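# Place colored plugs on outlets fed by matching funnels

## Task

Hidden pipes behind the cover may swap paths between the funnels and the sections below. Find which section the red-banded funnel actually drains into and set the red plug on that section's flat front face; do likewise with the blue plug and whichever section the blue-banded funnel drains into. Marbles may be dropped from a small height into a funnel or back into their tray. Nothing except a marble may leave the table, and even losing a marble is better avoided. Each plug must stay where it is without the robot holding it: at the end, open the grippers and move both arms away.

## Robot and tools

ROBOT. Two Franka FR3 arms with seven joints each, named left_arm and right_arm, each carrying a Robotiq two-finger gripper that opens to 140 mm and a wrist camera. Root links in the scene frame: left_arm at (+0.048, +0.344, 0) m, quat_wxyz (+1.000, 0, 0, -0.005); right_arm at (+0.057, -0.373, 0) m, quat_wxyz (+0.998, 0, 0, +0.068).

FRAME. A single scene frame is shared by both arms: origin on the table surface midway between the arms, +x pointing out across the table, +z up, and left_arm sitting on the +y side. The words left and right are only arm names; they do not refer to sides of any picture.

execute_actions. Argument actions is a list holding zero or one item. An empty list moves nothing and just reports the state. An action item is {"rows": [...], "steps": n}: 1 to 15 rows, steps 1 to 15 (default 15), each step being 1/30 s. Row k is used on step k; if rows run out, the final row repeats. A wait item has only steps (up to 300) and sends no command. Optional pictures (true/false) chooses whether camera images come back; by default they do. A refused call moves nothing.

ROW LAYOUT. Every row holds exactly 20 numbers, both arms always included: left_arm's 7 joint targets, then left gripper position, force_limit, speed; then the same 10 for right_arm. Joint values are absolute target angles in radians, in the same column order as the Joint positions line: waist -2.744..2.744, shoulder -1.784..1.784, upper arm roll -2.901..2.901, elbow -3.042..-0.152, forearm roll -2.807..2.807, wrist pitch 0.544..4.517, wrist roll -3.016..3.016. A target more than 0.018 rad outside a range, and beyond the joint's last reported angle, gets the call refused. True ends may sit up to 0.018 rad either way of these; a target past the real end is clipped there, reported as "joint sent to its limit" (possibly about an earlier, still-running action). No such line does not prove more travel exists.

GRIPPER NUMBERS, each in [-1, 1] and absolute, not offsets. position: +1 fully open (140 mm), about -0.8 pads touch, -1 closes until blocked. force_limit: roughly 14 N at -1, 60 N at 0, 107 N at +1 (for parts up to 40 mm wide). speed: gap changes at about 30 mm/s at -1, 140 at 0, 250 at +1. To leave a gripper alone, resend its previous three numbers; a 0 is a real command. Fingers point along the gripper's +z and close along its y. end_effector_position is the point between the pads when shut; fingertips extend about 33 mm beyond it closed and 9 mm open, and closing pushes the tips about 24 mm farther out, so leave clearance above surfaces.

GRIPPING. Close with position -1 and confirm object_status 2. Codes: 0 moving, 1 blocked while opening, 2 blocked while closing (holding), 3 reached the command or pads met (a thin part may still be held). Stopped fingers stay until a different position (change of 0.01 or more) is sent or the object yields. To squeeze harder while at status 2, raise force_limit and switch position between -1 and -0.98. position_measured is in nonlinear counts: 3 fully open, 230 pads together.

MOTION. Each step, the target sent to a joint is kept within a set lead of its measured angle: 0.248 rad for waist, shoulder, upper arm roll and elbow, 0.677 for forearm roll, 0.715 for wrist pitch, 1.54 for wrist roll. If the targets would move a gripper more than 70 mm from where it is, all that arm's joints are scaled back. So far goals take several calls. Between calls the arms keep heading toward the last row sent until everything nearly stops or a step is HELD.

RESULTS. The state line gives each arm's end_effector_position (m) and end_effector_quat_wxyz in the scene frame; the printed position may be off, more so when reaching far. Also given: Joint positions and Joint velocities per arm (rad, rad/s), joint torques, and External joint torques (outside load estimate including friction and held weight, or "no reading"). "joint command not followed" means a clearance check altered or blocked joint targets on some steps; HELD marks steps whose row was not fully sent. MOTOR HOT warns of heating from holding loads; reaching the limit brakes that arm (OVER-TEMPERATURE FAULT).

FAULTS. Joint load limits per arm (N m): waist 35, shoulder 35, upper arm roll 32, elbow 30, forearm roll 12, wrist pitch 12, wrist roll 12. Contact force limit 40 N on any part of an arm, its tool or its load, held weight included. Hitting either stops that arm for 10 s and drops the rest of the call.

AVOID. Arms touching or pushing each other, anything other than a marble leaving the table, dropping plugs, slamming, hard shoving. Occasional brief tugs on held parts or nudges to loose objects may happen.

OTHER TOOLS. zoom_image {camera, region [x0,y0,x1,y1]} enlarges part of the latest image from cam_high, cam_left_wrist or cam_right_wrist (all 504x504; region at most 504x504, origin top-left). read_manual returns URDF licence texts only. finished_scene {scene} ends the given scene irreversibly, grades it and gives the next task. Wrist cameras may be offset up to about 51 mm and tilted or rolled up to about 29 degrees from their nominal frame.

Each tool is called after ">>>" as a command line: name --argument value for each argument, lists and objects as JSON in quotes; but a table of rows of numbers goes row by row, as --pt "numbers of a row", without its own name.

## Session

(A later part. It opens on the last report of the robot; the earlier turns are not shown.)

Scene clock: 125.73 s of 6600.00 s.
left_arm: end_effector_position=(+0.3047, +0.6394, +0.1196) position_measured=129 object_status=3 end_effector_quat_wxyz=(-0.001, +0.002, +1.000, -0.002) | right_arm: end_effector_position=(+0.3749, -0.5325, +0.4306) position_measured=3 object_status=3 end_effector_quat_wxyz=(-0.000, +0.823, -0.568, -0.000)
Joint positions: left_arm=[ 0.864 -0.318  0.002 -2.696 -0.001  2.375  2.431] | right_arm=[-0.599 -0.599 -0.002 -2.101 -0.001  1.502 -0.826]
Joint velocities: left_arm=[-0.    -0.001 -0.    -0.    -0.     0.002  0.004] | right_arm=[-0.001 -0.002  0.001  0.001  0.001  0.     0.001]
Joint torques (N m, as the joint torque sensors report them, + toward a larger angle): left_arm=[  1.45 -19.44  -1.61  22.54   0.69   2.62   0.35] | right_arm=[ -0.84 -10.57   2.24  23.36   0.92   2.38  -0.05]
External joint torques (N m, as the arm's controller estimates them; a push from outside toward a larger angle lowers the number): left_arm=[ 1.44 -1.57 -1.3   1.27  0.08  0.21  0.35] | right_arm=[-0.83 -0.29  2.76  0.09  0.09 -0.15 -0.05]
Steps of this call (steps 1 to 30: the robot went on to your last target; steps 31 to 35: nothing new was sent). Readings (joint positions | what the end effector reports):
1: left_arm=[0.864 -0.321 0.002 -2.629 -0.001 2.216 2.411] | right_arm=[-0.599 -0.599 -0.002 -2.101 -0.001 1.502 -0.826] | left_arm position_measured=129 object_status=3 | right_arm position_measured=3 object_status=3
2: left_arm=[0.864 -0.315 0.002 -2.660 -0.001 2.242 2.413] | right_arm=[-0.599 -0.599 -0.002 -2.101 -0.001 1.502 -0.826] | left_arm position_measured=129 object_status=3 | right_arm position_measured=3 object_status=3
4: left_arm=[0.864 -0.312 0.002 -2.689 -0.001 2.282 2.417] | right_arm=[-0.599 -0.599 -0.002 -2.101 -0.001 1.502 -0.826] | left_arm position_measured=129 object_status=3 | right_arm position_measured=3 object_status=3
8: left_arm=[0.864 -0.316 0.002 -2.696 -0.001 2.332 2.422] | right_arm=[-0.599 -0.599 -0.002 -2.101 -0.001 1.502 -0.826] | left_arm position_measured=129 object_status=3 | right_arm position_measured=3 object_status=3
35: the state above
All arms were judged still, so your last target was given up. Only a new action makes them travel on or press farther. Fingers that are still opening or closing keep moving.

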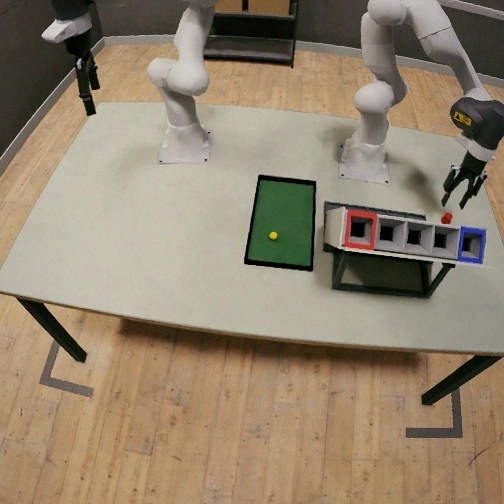

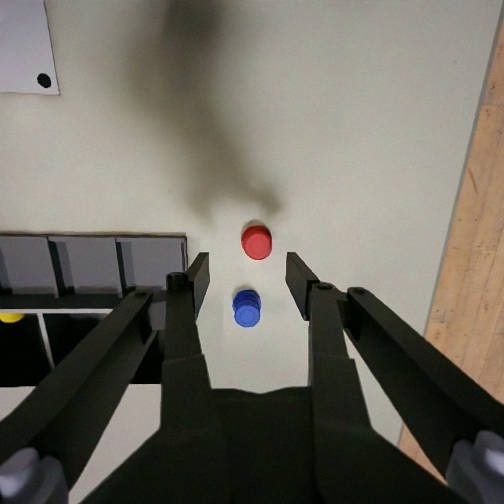

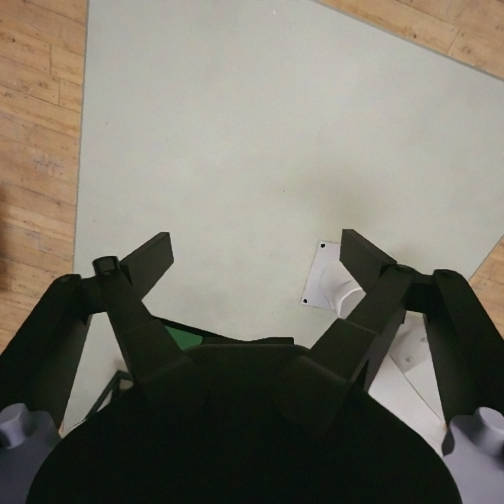

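>>> execute_actions --actions '[{"rows":[[0.906,-0.243,0,-2.736,0,2.493,2.476,0,-0.5,0,-0.6,-0.6,0,-2.1,0,1.5,-0.83,1,0,0]]}]' --pictures false

>>> execute_actions --actions '[{"steps":12}]'

Scene clock: 134.57 s of 6600.00 s.
left_arm: end_effector_position=(+0.2902, +0.6456, +0.0843) position_measured=129 object_status=3 end_effector_quat_wxyz=(-0.002, -0.000, +1.000, -0.003) | right_arm: end_effector_position=(+0.3749, -0.5325, +0.4306) position_measured=3 object_status=3 end_effector_quat_wxyz=(-0.000, +0.823, -0.568, -0.000)
Joint positions: left_arm=[ 0.904 -0.244  0.    -2.736 -0.001  2.484  2.464] | right_arm=[-0.599 -0.599 -0.002 -2.101 -0.001  1.502 -0.826]
Joint velocities: left_arm=[ 0.002 -0.001  0.    -0.001  0.     0.037  0.026] | right_arm=[-0.    -0.    -0.001  0.    -0.    -0.001  0.001]
Joint torques (N m, as the joint torque sensors report them, + toward a larger angle): left_arm=[  0.78 -17.81  -1.07  21.31   0.65   2.91   0.35] | right_arm=[ -0.99 -10.21   1.64  22.13   0.71   2.42   0.06]
External joint torques (N m, as the arm's controller estimates them; a push from outside toward a larger angle lowers the number): left_arm=[ 0.71  1.29 -0.9   1.53  0.13  0.54  0.35] | right_arm=[-0.96 -0.03  2.19 -1.07 -0.12 -0.1   0.06]
Steps of this call (steps 1 to 90: nothing new was sent; then 5.33 s passed at rest; steps 91 to 105: all 15 steps of this action). Readings (joint positions | what the end effector reports):
91: left_arm=[0.873 -0.307 -0.002 -2.700 -0.001 2.397 2.436] | right_arm=[-0.599 -0.599 -0.002 -2.101 -0.001 1.502 -0.826] | left_arm position_measured=129 object_status=3 | right_arm position_measured=3 object_status=3
92: left_arm=[0.883 -0.289 -0.002 -2.708 -0.001 2.415 2.440] | right_arm=[-0.599 -0.599 -0.002 -2.101 -0.001 1.502 -0.826] | left_arm position_measured=129 object_status=3 | right_arm position_measured=3 object_status=3
94: left_arm=[0.896 -0.260 -0.000 -2.726 -0.001 2.439 2.446] | right_arm=[-0.599 -0.599 -0.002 -2.101 -0.001 1.502 -0.826] | left_arm position_measured=129 object_status=3 | right_arm position_measured=3 object_status=3
98: left_arm=[0.903 -0.244 0.000 -2.736 -0.001 2.465 2.455] | right_arm=[-0.599 -0.599 -0.002 -2.101 -0.001 1.502 -0.826] | left_arm position_measured=129 object_status=3 | right_arm position_measured=3 object_status=3
105: the state above

Scene clock: 134.97 s of 6600.00 s.
left_arm: end_effector_position=(+0.2913, +0.6470, +0.0848) position_measured=129 object_status=3 end_effector_quat_wxyz=(-0.001, +0.002, +1.000, -0.001) | right_arm: end_effector_position=(+0.3749, -0.5325, +0.4306) position_measured=3 object_status=3 end_effector_quat_wxyz=(-0.000, +0.823, -0.568, -0.000)
Joint positions: left_arm=[ 0.904 -0.244  0.    -2.736 -0.001  2.49   2.47 ] | right_arm=[-0.599 -0.599 -0.002 -2.101 -0.001  1.502 -0.826]
Joint velocities: left_arm=[ 0.    -0.002 -0.001  0.001 -0.001  0.003  0.008] | right_arm=[ 0.001 -0.     0.001  0.     0.001  0.     0.   ]
Joint torques (N m, as the joint torque sensors report them, + toward a larger angle): left_arm=[  1.55 -18.66   0.24  21.13   0.62   2.91   0.53] | right_arm=[ -1.07 -10.82   1.72  22.97   0.94   2.35  -0.04]
External joint torques (N m, as the arm's controller estimates them; a push from outside toward a larger angle lowers the number): left_arm=[1.6  0.48 0.54 1.21 0.09 0.49 0.53] | right_arm=[-1.07 -0.55  2.21 -0.27  0.1  -0.18 -0.04]
Steps of this call (steps 1 to 12: the robot went on to your last target). Readings (joint positions | what the end effector reports):
1: left_arm=[0.904 -0.244 0.000 -2.736 -0.001 2.485 2.465] | right_arm=[-0.599 -0.599 -0.002 -2.101 -0.001 1.502 -0.826] | left_arm position_measured=129 object_status=3 | right_arm position_measured=3 object_status=3
2: left_arm=[0.904 -0.244 0.000 -2.736 -0.001 2.486 2.466] | right_arm=[-0.599 -0.599 -0.002 -2.101 -0.001 1.502 -0.826] | left_arm position_measured=129 object_status=3 | right_arm position_measured=3 object_status=3
4: left_arm=[0.904 -0.244 0.000 -2.736 -0.001 2.487 2.467] | right_arm=[-0.599 -0.599 -0.002 -2.101 -0.001 1.502 -0.826] | left_arm position_measured=129 object_status=3 | right_arm position_measured=3 object_status=3
8: left_arm=[0.904 -0.244 0.000 -2.736 -0.001 2.489 2.469] | right_arm=[-0.599 -0.599 -0.002 -2.101 -0.001 1.502 -0.826] | left_arm position_measured=129 object_status=3 | right_arm position_measured=3 object_status=3
12: the state above

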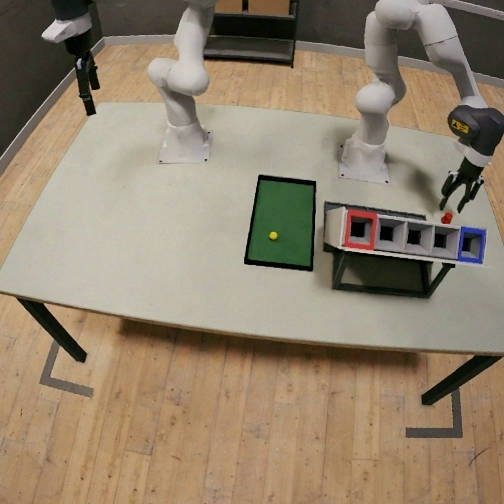

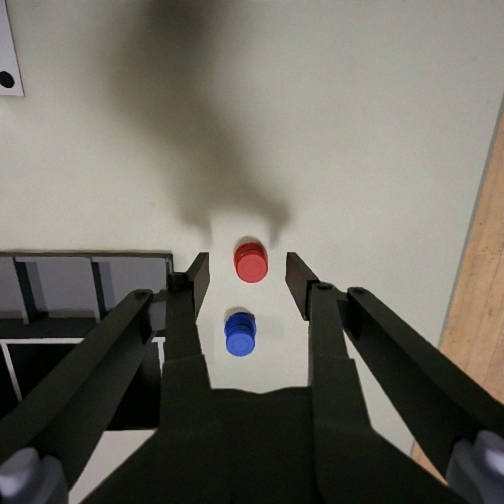

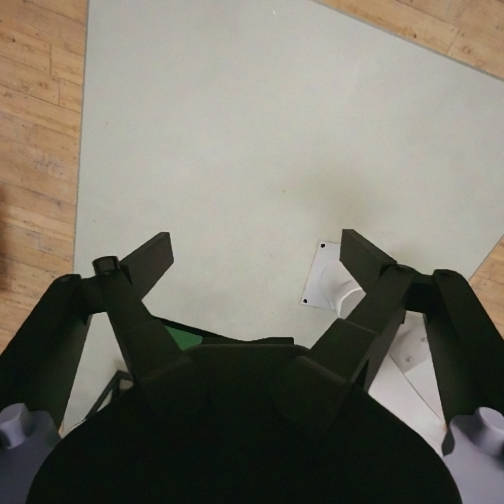

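>>> execute_actions --actions '[{"rows":[[0.906,-0.138,0,-2.746,0,2.61,2.476,0,-0.5,0,-0.6,-0.6,0,-2.1,0,1.5,-0.83,1,0,0]]}]' --pictures false

>>> execute_actions --actions '[{"rows":[[0.906,-0.138,0,-2.746,0,2.61,2.476,-1,-0.3,-0.4,-0.6,-0.6,0,-2.1,0,1.5,-0.83,1,0,0]]}]' --pictures false

>>> execute_actions --actions '[{"steps":8}]'

Scene clock: 139.90 s of 6600.00 s.
left_arm: end_effector_position=(+0.2920, +0.6481, +0.0497) position_measured=129 object_status=3 end_effector_quat_wxyz=(-0.002, +0.003, +1.000, -0.003) | right_arm: end_effector_position=(+0.3749, -0.5325, +0.4306) position_measured=3 object_status=3 end_effector_quat_wxyz=(-0.000, +0.823, -0.568, -0.000)
Joint positions: left_arm=[ 0.904 -0.14   0.    -2.747 -0.001  2.601  2.472] | right_arm=[-0.599 -0.599 -0.002 -2.101 -0.001  1.502 -0.826]
Joint velocities: left_arm=[ 0.001  0.    -0.001 -0.001  0.001  0.038  0.002] | right_arm=[-0.    -0.    -0.    -0.     0.001 -0.    -0.   ]
Joint torques (N m, as the joint torque sensors report them, + toward a larger angle): left_arm=[  1.2  -19.53  -0.41  20.72   0.54   2.73   0.4 ] | right_arm=[ -0.5  -10.71   1.61  23.16   0.99   2.44  -0.04]
External joint torques (N m, as the arm's controller estimates them; a push from outside toward a larger angle lowers the number): left_arm=[ 1.21  1.5  -0.26  2.64  0.1   0.36  0.4 ] | right_arm=[-0.47 -0.52  2.17 -0.05  0.16 -0.08 -0.04]
Steps of this call (steps 1 to 15: the robot went on to your last target; steps 16 to 90: nothing new was sent; then 1.43 s passed at rest; steps 91 to 105: all 15 steps of this action). Readings (joint positions | what the end effector reports):
91: left_arm=[0.904 -0.227 0.000 -2.734 -0.001 2.512 2.472] | right_arm=[-0.599 -0.599 -0.002 -2.101 -0.001 1.502 -0.826] | left_arm position_measured=129 object_status=3 | right_arm position_measured=3 object_status=3
92: left_arm=[0.904 -0.199 0.000 -2.734 -0.001 2.531 2.472] | right_arm=[-0.599 -0.599 -0.002 -2.101 -0.001 1.502 -0.826] | left_arm position_measured=129 object_status=3 | right_arm position_measured=3 object_status=3
94: left_arm=[0.904 -0.160 0.000 -2.742 -0.001 2.555 2.472] | right_arm=[-0.599 -0.599 -0.002 -2.101 -0.001 1.502 -0.826] | left_arm position_measured=129 object_status=3 | right_arm position_measured=3 object_status=3
98: left_arm=[0.904 -0.140 0.000 -2.748 -0.001 2.582 2.472] | right_arm=[-0.599 -0.599 -0.002 -2.101 -0.001 1.502 -0.826] | left_arm position_measured=129 object_status=3 | right_arm position_measured=3 object_status=3
105: the state above

Scene clock: 140.40 s of 6600.00 s.
left_arm: end_effector_position=(+0.2934, +0.6498, +0.0505) position_measured=191 object_status=0 end_effector_quat_wxyz=(+0.000, +0.003, +1.000, -0.000) | right_arm: end_effector_position=(+0.3749, -0.5325, +0.4306) position_measured=3 object_status=3 end_effector_quat_wxyz=(-0.000, +0.823, -0.568, -0.000)
Joint positions: left_arm=[ 0.904 -0.14   0.    -2.747 -0.001  2.607  2.472] | right_arm=[-0.599 -0.599 -0.002 -2.101 -0.001  1.502 -0.826]
Joint velocities: left_arm=[-0.001  0.001 -0.     0.001  0.002  0.001  0.   ] | right_arm=[-0.001 -0.001  0.001 -0.001  0.001 -0.001  0.001]
Joint torques (N m, as the joint torque sensors report them, + toward a larger angle): left_arm=[  1.53 -20.43  -0.11  20.12   0.56   2.88   0.31] | right_arm=[ -1.31 -10.61   1.21  23.1    0.82   2.41   0.01]
External joint torques (N m, as the arm's controller estimates them; a push from outside toward a larger angle lowers the number): left_arm=[1.53 0.67 0.03 1.85 0.11 0.46 0.31] | right_arm=[-1.32 -0.45  1.71 -0.04 -0.01 -0.11  0.01]
Steps of this call (steps 1 to 15: all 15 steps of this action). Readings (joint positions | what the end effector reports):
1: left_arm=[0.904 -0.140 0.000 -2.747 -0.001 2.602 2.472] | right_arm=[-0.599 -0.599 -0.002 -2.101 -0.001 1.502 -0.826] | left_arm position_measured=129 object_status=0 | right_arm position_measured=3 object_status=3
2: left_arm=[0.904 -0.140 0.000 -2.747 -0.001 2.603 2.472] | right_arm=[-0.599 -0.599 -0.002 -2.101 -0.001 1.502 -0.826] | left_arm position_measured=133 object_status=0 | right_arm position_measured=3 object_status=3
4: left_arm=[0.904 -0.140 0.000 -2.747 -0.001 2.604 2.472] | right_arm=[-0.599 -0.599 -0.002 -2.101 -0.001 1.502 -0.826] | left_arm position_measured=143 object_status=0 | right_arm position_measured=3 object_status=3
8: left_arm=[0.904 -0.140 0.000 -2.747 -0.001 2.606 2.472] | right_arm=[-0.599 -0.599 -0.002 -2.101 -0.001 1.502 -0.826] | left_arm position_measured=164 object_status=0 | right_arm position_measured=3 object_status=3
15: the state above

Scene clock: 140.67 s of 6600.00 s.
left_arm: end_effector_position=(+0.2934, +0.6498, +0.0505) position_measured=191 object_status=2 end_effector_quat_wxyz=(+0.000, +0.003, +1.000, -0.000) | right_arm: end_effector_position=(+0.3749, -0.5325, +0.4306) position_measured=3 object_status=3 end_effector_quat_wxyz=(-0.000, +0.823, -0.568, -0.000)
Joint positions: left_arm=[ 0.904 -0.14   0.    -2.747 -0.001  2.607  2.472] | right_arm=[-0.599 -0.599 -0.002 -2.101 -0.001  1.502 -0.826]
Joint velocities: left_arm=[ 0.001 -0.    -0.    -0.001  0.001  0.    -0.   ] | right_arm=[-0.001  0.     0.    -0.001  0.     0.    -0.001]
Joint torques (N m, as the joint torque sensors report them, + toward a larger angle): left_arm=[  1.54 -19.76  -0.4   20.15   0.63   2.81   0.4 ] | right_arm=[ -0.56 -10.88   2.23  22.32   0.95   2.38  -0.05]
External joint torques (N m, as the arm's controller estimates them; a push from outside toward a larger angle lowers the number): left_arm=[ 1.56  1.42 -0.25  1.91  0.18  0.39  0.4 ] | right_arm=[-0.53 -0.73  2.77 -0.86  0.12 -0.14 -0.05]
Steps of this call (steps 1 to 8: the robot went on to your last target). Readings (joint positions | what the end effector reports):
1: left_arm=[0.904 -0.140 0.000 -2.747 -0.001 2.607 2.472] | right_arm=[-0.599 -0.599 -0.002 -2.101 -0.001 1.502 -0.826] | left_arm position_measured=191 object_status=0 | right_arm position_measured=3 object_status=3
2: left_arm=[0.904 -0.140 0.000 -2.747 -0.001 2.607 2.472] | right_arm=[-0.599 -0.599 -0.002 -2.101 -0.001 1.502 -0.826] | left_arm position_measured=191 object_status=0 | right_arm position_measured=3 object_status=3
4: left_arm=[0.904 -0.140 0.000 -2.747 -0.001 2.607 2.472] | right_arm=[-0.599 -0.599 -0.002 -2.101 -0.001 1.502 -0.826] | left_arm position_measured=191 object_status=2 | right_arm position_measured=3 object_status=3
8: the state above

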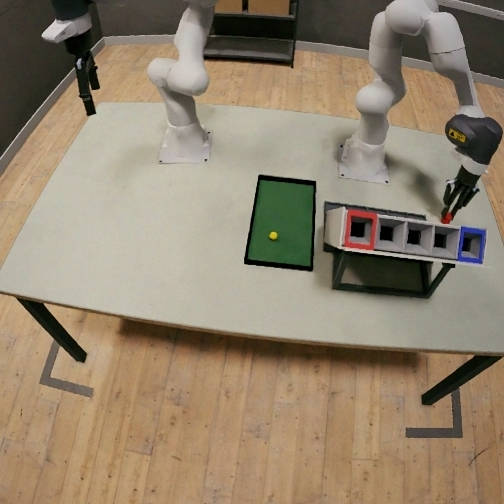

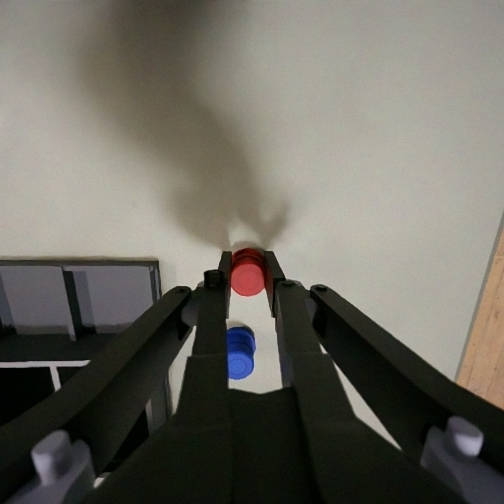

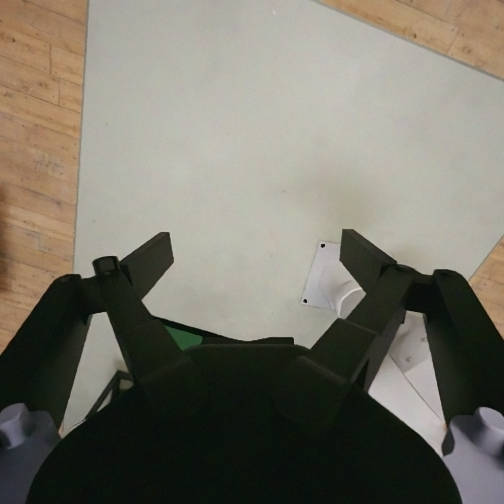

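>>> execute_actions --actions '[{"rows":[[0.9,-0.36,0,-2.7,0,2.34,2.47,-1,-0.3,-0.4,-0.6,-0.6,0,-2.1,0,1.5,-0.83,1,0,0]]}]' --pictures false

>>> execute_actions --actions '[{"rows":[[0.119,-0.641,0,-2.979,0,2.338,1.69,-1,-0.3,-0.4,-0.6,-0.6,0,-2.1,0,1.5,-0.83,1,0,0]]}]' --pictures false

>>> execute_actions --actions '[{"steps":35}]'

Scene clock: 149.60 s of 6600.00 s.
left_arm: end_effector_position=(+0.2946, +0.6501, +0.1333) position_measured=191 object_status=2 end_effector_quat_wxyz=(+0.006, +0.004, +1.000, +0.007) | right_arm: end_effector_position=(+0.3749, -0.5325, +0.4306) position_measured=3 object_status=3 end_effector_quat_wxyz=(-0.000, +0.823, -0.568, -0.000)
Joint positions: left_arm=[ 0.902 -0.36   0.    -2.699 -0.001  2.357  2.472] | right_arm=[-0.599 -0.599 -0.002 -2.101 -0.001  1.502 -0.826]
Joint velocities: left_arm=[-0.001 -0.001 -0.002 -0.002  0.001 -0.092 -0.   ] | right_arm=[ 0.    -0.001 -0.    -0.002 -0.    -0.001 -0.002]
Joint torques (N m, as the joint torque sensors report them, + toward a larger angle): left_arm=[ -2.22 -17.48  -1.33  23.15   0.63   2.06   0.01] | right_arm=[ -1.08 -10.32   2.35  23.5    0.98   2.34  -0.04]
External joint torques (N m, as the arm's controller estimates them; a push from outside toward a larger angle lowers the number): left_arm=[-2.16 -0.47 -0.93  1.22  0.   -0.45  0.01] | right_arm=[-1.12 -0.12  2.81  0.31  0.15 -0.18 -0.04]
Steps of this call (steps 1 to 15: the robot went on to your last target; steps 16 to 90: nothing new was sent; then 5.43 s passed at rest; steps 91 to 105: all 15 steps of this action). Readings (joint positions | what the end effector reports):
91: left_arm=[0.904 -0.168 0.000 -2.747 -0.001 2.564 2.472] | right_arm=[-0.599 -0.599 -0.002 -2.101 -0.001 1.502 -0.826] | left_arm position_measured=191 object_status=2 | right_arm position_measured=3 object_status=3
92: left_arm=[0.903 -0.220 0.000 -2.741 -0.001 2.523 2.472] | right_arm=[-0.599 -0.599 -0.002 -2.101 -0.001 1.502 -0.826] | left_arm position_measured=191 object_status=2 | right_arm position_measured=3 object_status=3
94: left_arm=[0.903 -0.306 0.000 -2.713 -0.001 2.466 2.472] | right_arm=[-0.599 -0.599 -0.002 -2.101 -0.001 1.502 -0.826] | left_arm position_measured=191 object_status=2 | right_arm position_measured=3 object_status=3
98: left_arm=[0.902 -0.359 0.000 -2.694 -0.001 2.403 2.472] | right_arm=[-0.599 -0.599 -0.002 -2.101 -0.001 1.502 -0.826] | left_arm position_measured=191 object_status=2 | right_arm position_measured=3 object_status=3
105: the state above

Scene clock: 150.10 s of 6600.00 s.
left_arm: end_effector_position=(+0.3467, +0.3834, +0.1108) position_measured=191 object_status=2 end_effector_quat_wxyz=(+0.002, +0.098, +0.995, +0.002) | right_arm: end_effector_position=(+0.3749, -0.5325, +0.4306) position_measured=3 object_status=3 end_effector_quat_wxyz=(-0.000, +0.823, -0.568, -0.000)
Joint positions: left_arm=[ 0.143 -0.637 -0.005 -2.975 -0.     2.343  1.897] | right_arm=[-0.599 -0.599 -0.002 -2.101 -0.001  1.502 -0.826]
Joint velocities: left_arm=[-0.312 -0.018  0.007 -0.037  0.    -0.015 -0.673] | right_arm=[-0.    -0.    -0.002  0.001  0.001 -0.001  0.001]
Joint torques (N m, as the joint torque sensors report them, + toward a larger angle): left_arm=[ 0.85 -9.21  1.88 22.87  0.68  2.08 -0.24] | right_arm=[ -0.5  -10.71   1.29  23.07   1.     2.46  -0.05]
External joint torques (N m, as the arm's controller estimates them; a push from outside toward a larger angle lowers the number): left_arm=[-1.57 -1.86  0.67  1.03  0.15 -0.36 -0.25] | right_arm=[-0.44 -0.53  1.88 -0.15  0.18 -0.07 -0.05]
Steps of this call (steps 1 to 15: all 15 steps of this action). Readings (joint positions | what the end effector reports):
1: left_arm=[0.871 -0.389 0.011 -2.730 -0.001 2.360 2.430] | right_arm=[-0.599 -0.599 -0.002 -2.101 -0.001 1.502 -0.826] | left_arm position_measured=191 object_status=2 | right_arm position_measured=3 object_status=3
2: left_arm=[0.829 -0.434 0.010 -2.775 -0.001 2.358 2.389] | right_arm=[-0.599 -0.599 -0.002 -2.101 -0.001 1.502 -0.826] | left_arm position_measured=191 object_status=2 | right_arm position_measured=3 object_status=3
4: left_arm=[0.728 -0.513 0.007 -2.851 -0.000 2.354 2.300] | right_arm=[-0.599 -0.599 -0.002 -2.101 -0.001 1.502 -0.826] | left_arm position_measured=191 object_status=2 | right_arm position_measured=3 object_status=3
8: left_arm=[0.473 -0.606 0.002 -2.942 -0.000 2.348 2.121] | right_arm=[-0.599 -0.599 -0.002 -2.101 -0.001 1.502 -0.826] | left_arm position_measured=191 object_status=2 | right_arm position_measured=3 object_status=3
15: the state above

Scene clock: 151.27 s of 6600.00 s.
left_arm: end_effector_position=(+0.3456, +0.3771, +0.1099) position_measured=191 object_status=2 end_effector_quat_wxyz=(+0.001, +0.009, +1.000, +0.000) | right_arm: end_effector_position=(+0.3749, -0.5325, +0.4306) position_measured=3 object_status=3 end_effector_quat_wxyz=(-0.000, +0.823, -0.568, -0.000)
Joint positions: left_arm=[ 0.121 -0.639 -0.002 -2.978 -0.     2.34   1.698] | right_arm=[-0.599 -0.599 -0.002 -2.101 -0.001  1.502 -0.826]
Joint velocities: left_arm=[-0.    -0.001  0.    -0.    -0.001 -0.001 -0.013] | right_arm=[-0.002 -0.001  0.    -0.002 -0.001 -0.     0.   ]
Joint torques (N m, as the joint torque sensors report them, + toward a larger angle): left_arm=[-1.72 -7.62 -0.06 22.73  0.66  2.18 -0.02] | right_arm=[ -0.59 -10.27   1.77  23.62   0.94   2.44  -0.03]
External joint torques (N m, as the arm's controller estimates them; a push from outside toward a larger angle lowers the number): left_arm=[-1.71 -0.19  0.49  1.05  0.06 -0.23 -0.02] | right_arm=[-0.57 -0.02  2.3   0.44  0.11 -0.08 -0.03]
Steps of this call (steps 1 to 35: the robot went on to your last target). Readings (joint positions | what the end effector reports):
1: left_arm=[0.135 -0.638 -0.005 -2.976 -0.000 2.342 1.876] | right_arm=[-0.599 -0.599 -0.002 -2.101 -0.001 1.502 -0.826] | left_arm position_measured=191 object_status=2 | right_arm position_measured=3 object_status=3
2: left_arm=[0.130 -0.638 -0.004 -2.977 -0.000 2.342 1.857] | right_arm=[-0.599 -0.599 -0.002 -2.101 -0.001 1.502 -0.826] | left_arm position_measured=191 object_status=2 | right_arm position_measured=3 object_status=3
4: left_arm=[0.125 -0.638 -0.003 -2.977 -0.000 2.341 1.825] | right_arm=[-0.599 -0.599 -0.002 -2.101 -0.001 1.502 -0.826] | left_arm position_measured=191 object_status=2 | right_arm position_measured=3 object_status=3
8: left_arm=[0.122 -0.638 -0.002 -2.978 -0.000 2.341 1.778] | right_arm=[-0.599 -0.599 -0.002 -2.101 -0.001 1.502 -0.826] | left_arm position_measured=191 object_status=2 | right_arm position_measured=3 object_status=3
35: the state above

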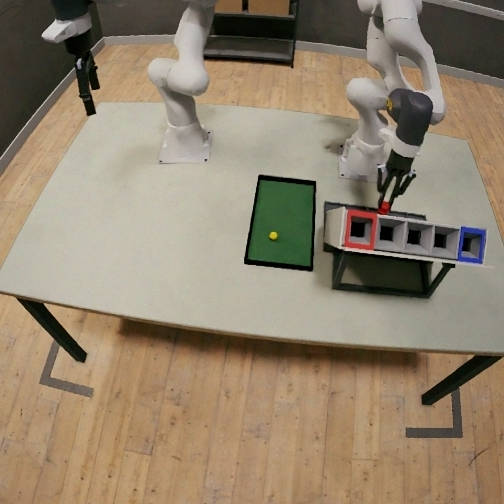

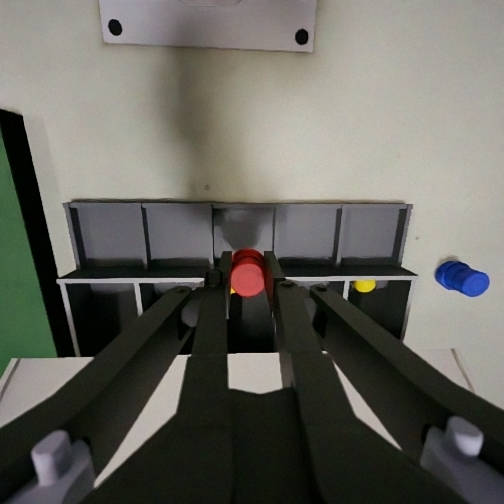

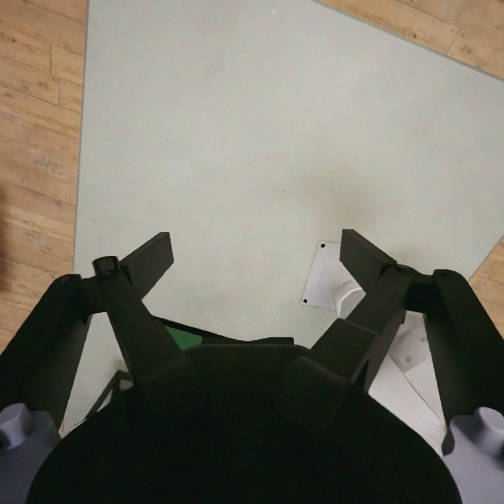

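>>> execute_actions --actions '[{"rows":[[0.107,-0.51,0,-3.02,0,2.485,1.68,-1,-0.3,-0.4,-0.6,-0.6,0,-2.1,0,1.5,-0.83,1,0,0]]}]' --pictures false

>>> execute_actions --actions '[{"steps":12}]'

Scene clock: 156.87 s of 6600.00 s.
left_arm: end_effector_position=(+0.3339, +0.3724, +0.0667) position_measured=191 object_status=2 end_effector_quat_wxyz=(-0.017, +0.008, +1.000, -0.002) | right_arm: end_effector_position=(+0.3749, -0.5325, +0.4306) position_measured=3 object_status=3 end_effector_quat_wxyz=(-0.000, +0.823, -0.568, -0.000)
Joint positions: left_arm=[ 0.109 -0.512 -0.001 -3.021 -0.     2.474  1.686] | right_arm=[-0.599 -0.599 -0.002 -2.101 -0.001  1.502 -0.826]
Joint velocities: left_arm=[ 0.     0.001  0.001 -0.001 -0.001  0.048 -0.007] | right_arm=[-0.002 -0.001 -0.    -0.    -0.001 -0.     0.001]
Joint torques (N m, as the joint torque sensors report them, + toward a larger angle): left_arm=[-1.7  -7.51 -0.56 22.3   0.57  2.7  -0.07] | right_arm=[ -1.18 -10.16   1.5   22.81   0.87   2.39   0.01]
External joint torques (N m, as the arm's controller estimates them; a push from outside toward a larger angle lowers the number): left_arm=[-1.74  1.89 -0.14  2.8   0.08  0.39 -0.07] | right_arm=[-1.16  0.1   2.02 -0.43  0.04 -0.13  0.01]
Steps of this call (steps 1 to 15: the robot went on to your last target; steps 16 to 90: nothing new was sent; then 2.10 s passed at rest; steps 91 to 105: all 15 steps of this action). Readings (joint positions | what the end effector reports):
91: left_arm=[0.118 -0.616 -0.001 -2.981 -0.000 2.368 1.693] | right_arm=[-0.599 -0.599 -0.002 -2.101 -0.001 1.502 -0.826] | left_arm position_measured=191 object_status=2 | right_arm position_measured=3 object_status=3
92: left_arm=[0.115 -0.582 -0.001 -2.989 -0.000 2.390 1.692] | right_arm=[-0.599 -0.599 -0.002 -2.101 -0.001 1.502 -0.826] | left_arm position_measured=191 object_status=2 | right_arm position_measured=3 object_status=3
94: left_arm=[0.112 -0.536 -0.001 -3.010 -0.000 2.418 1.690] | right_arm=[-0.599 -0.599 -0.002 -2.101 -0.001 1.502 -0.826] | left_arm position_measured=191 object_status=2 | right_arm position_measured=3 object_status=3
98: left_arm=[0.110 -0.513 -0.001 -3.021 -0.000 2.451 1.688] | right_arm=[-0.599 -0.599 -0.002 -2.101 -0.001 1.502 -0.826] | left_arm position_measured=191 object_status=2 | right_arm position_measured=3 object_status=3
105: the state above

Scene clock: 157.27 s of 6600.00 s.
left_arm: end_effector_position=(+0.3361, +0.3726, +0.0672) position_measured=191 object_status=2 end_effector_quat_wxyz=(-0.014, +0.007, +1.000, -0.001) | right_arm: end_effector_position=(+0.3749, -0.5325, +0.4306) position_measured=3 object_status=3 end_effector_quat_wxyz=(-0.000, +0.823, -0.568, -0.000)
Joint positions: left_arm=[ 0.109 -0.512 -0.001 -3.021 -0.     2.481  1.685] | right_arm=[-0.599 -0.599 -0.002 -2.101 -0.001  1.502 -0.826]
Joint velocities: left_arm=[-0.001  0.001 -0.     0.    -0.     0.003 -0.   ] | right_arm=[ 0.002 -0.    -0.001  0.     0.002  0.    -0.001]
Joint torques (N m, as the joint torque sensors report them, + toward a larger angle): left_arm=[-1.91 -7.8  -0.37 22.19  0.51  2.63  0.03] | right_arm=[-0.5  -9.49  2.29 23.41  0.93  2.37 -0.05]
External joint torques (N m, as the arm's controller estimates them; a push from outside toward a larger angle lowers the number): left_arm=[-1.9   1.68  0.1   2.59  0.02  0.29  0.03] | right_arm=[-0.57  0.75  2.71  0.18  0.08 -0.16 -0.05]
Steps of this call (steps 1 to 12: the robot went on to your last target). Readings (joint positions | what the end effector reports):
1: left_arm=[0.109 -0.512 -0.001 -3.021 -0.000 2.476 1.686] | right_arm=[-0.599 -0.599 -0.002 -2.101 -0.001 1.502 -0.826] | left_arm position_measured=191 object_status=2 | right_arm position_measured=3 object_status=3
2: left_arm=[0.109 -0.512 -0.001 -3.021 -0.000 2.477 1.686] | right_arm=[-0.599 -0.599 -0.002 -2.101 -0.001 1.502 -0.826] | left_arm position_measured=191 object_status=2 | right_arm position_measured=3 object_status=3
4: left_arm=[0.109 -0.512 -0.001 -3.021 -0.000 2.479 1.685] | right_arm=[-0.599 -0.599 -0.002 -2.101 -0.001 1.502 -0.826] | left_arm position_measured=191 object_status=2 | right_arm position_measured=3 object_status=3
8: left_arm=[0.109 -0.512 -0.001 -3.021 -0.000 2.480 1.685] | right_arm=[-0.599 -0.599 -0.002 -2.101 -0.001 1.502 -0.826] | left_arm position_measured=191 object_status=2 | right_arm position_measured=3 object_status=3
12: the state above

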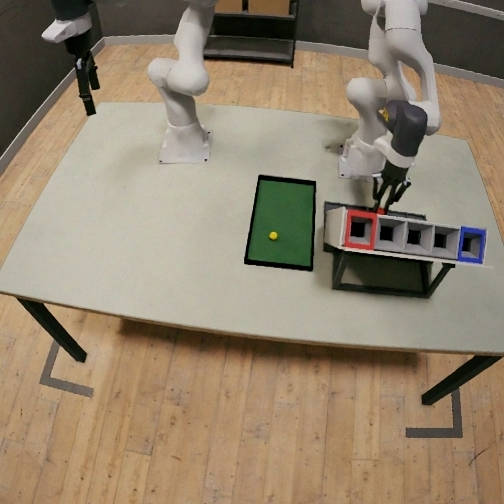

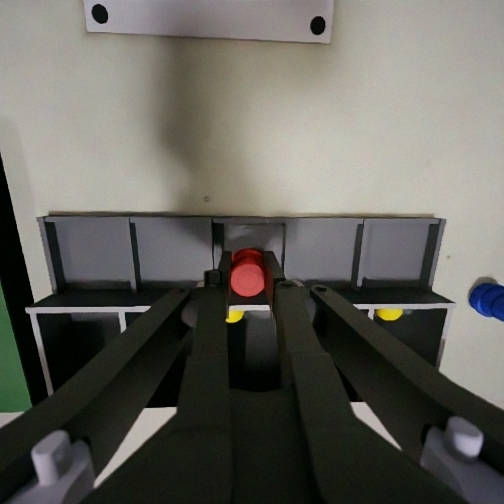

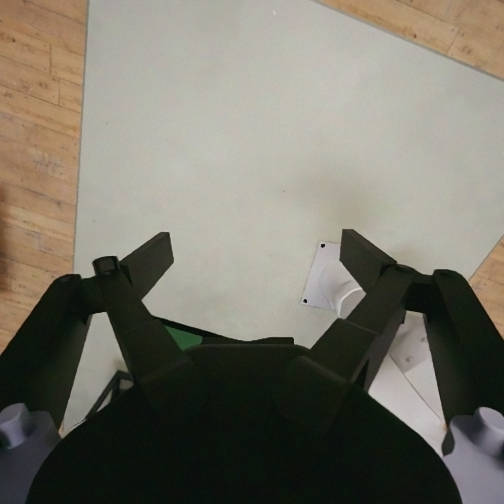

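Lower about 9 mm, watching for contact.

>>> execute_actions --actions '[{"rows":[[0.107,-0.468,0,-3.022,0,2.535,1.68,-1,-0.3,-0.4,-0.6,-0.6,0,-2.1,0,1.5,-0.83,1,0,0]]}]' --pictures false

Scene clock: 159.80 s of 6600.00 s.
left_arm: end_effector_position=(+0.3397, +0.3730, +0.0585) position_measured=191 object_status=2 end_effector_quat_wxyz=(-0.011, +0.007, +1.000, -0.001) | right_arm: end_effector_position=(+0.3749, -0.5325, +0.4306) position_measured=3 object_status=3 end_effector_quat_wxyz=(-0.000, +0.823, -0.568, -0.000)
Joint positions: left_arm=[ 0.109 -0.47  -0.001 -3.022 -0.     2.529  1.684] | right_arm=[-0.599 -0.599 -0.002 -2.101 -0.001  1.502 -0.826]
Joint velocities: left_arm=[-0.     0.001  0.     0.    -0.001  0.017  0.   ] | right_arm=[ 0.     0.     0.001  0.001 -0.001  0.    -0.002]
Joint torques (N m, as the joint torque sensors report them, + toward a larger angle): left_arm=[-1.26 -8.86 -0.68 21.04  0.47  2.6  -0.06] | right_arm=[ -1.31 -10.77   1.62  22.38   0.85   2.27  -0.1 ]
External joint torques (N m, as the arm's controller estimates them; a push from outside toward a larger angle lowers the number): left_arm=[-1.26  1.41 -0.26  2.08  0.01  0.26 -0.07] | right_arm=[-1.33 -0.6   2.09 -0.84  0.02 -0.26 -0.1 ]
Steps of this call (steps 1 to 15: the robot went on to your last target; steps 16 to 61: nothing new was sent; steps 62 to 76: all 15 steps of this action). Readings (joint positions | what the end effector reports):
62: left_arm=[0.109 -0.504 -0.001 -3.020 -0.000 2.491 1.684] | right_arm=[-0.599 -0.599 -0.002 -2.101 -0.001 1.502 -0.826] | left_arm position_measured=191 object_status=2 | right_arm position_measured=3 object_status=3
63: left_arm=[0.109 -0.492 -0.001 -3.020 -0.000 2.499 1.684] | right_arm=[-0.599 -0.599 -0.002 -2.101 -0.001 1.502 -0.826] | left_arm position_measured=191 object_status=2 | right_arm position_measured=3 object_status=3
65: left_arm=[0.109 -0.478 -0.001 -3.021 -0.000 2.509 1.684] | right_arm=[-0.599 -0.599 -0.002 -2.101 -0.001 1.502 -0.826] | left_arm position_measured=191 object_status=2 | right_arm position_measured=3 object_status=3
69: left_arm=[0.109 -0.471 -0.001 -3.022 -0.000 2.521 1.684] | right_arm=[-0.599 -0.599 -0.002 -2.101 -0.001 1.502 -0.826] | left_arm position_measured=191 object_status=2 | right_arm position_measured=3 object_status=3
76: the state above


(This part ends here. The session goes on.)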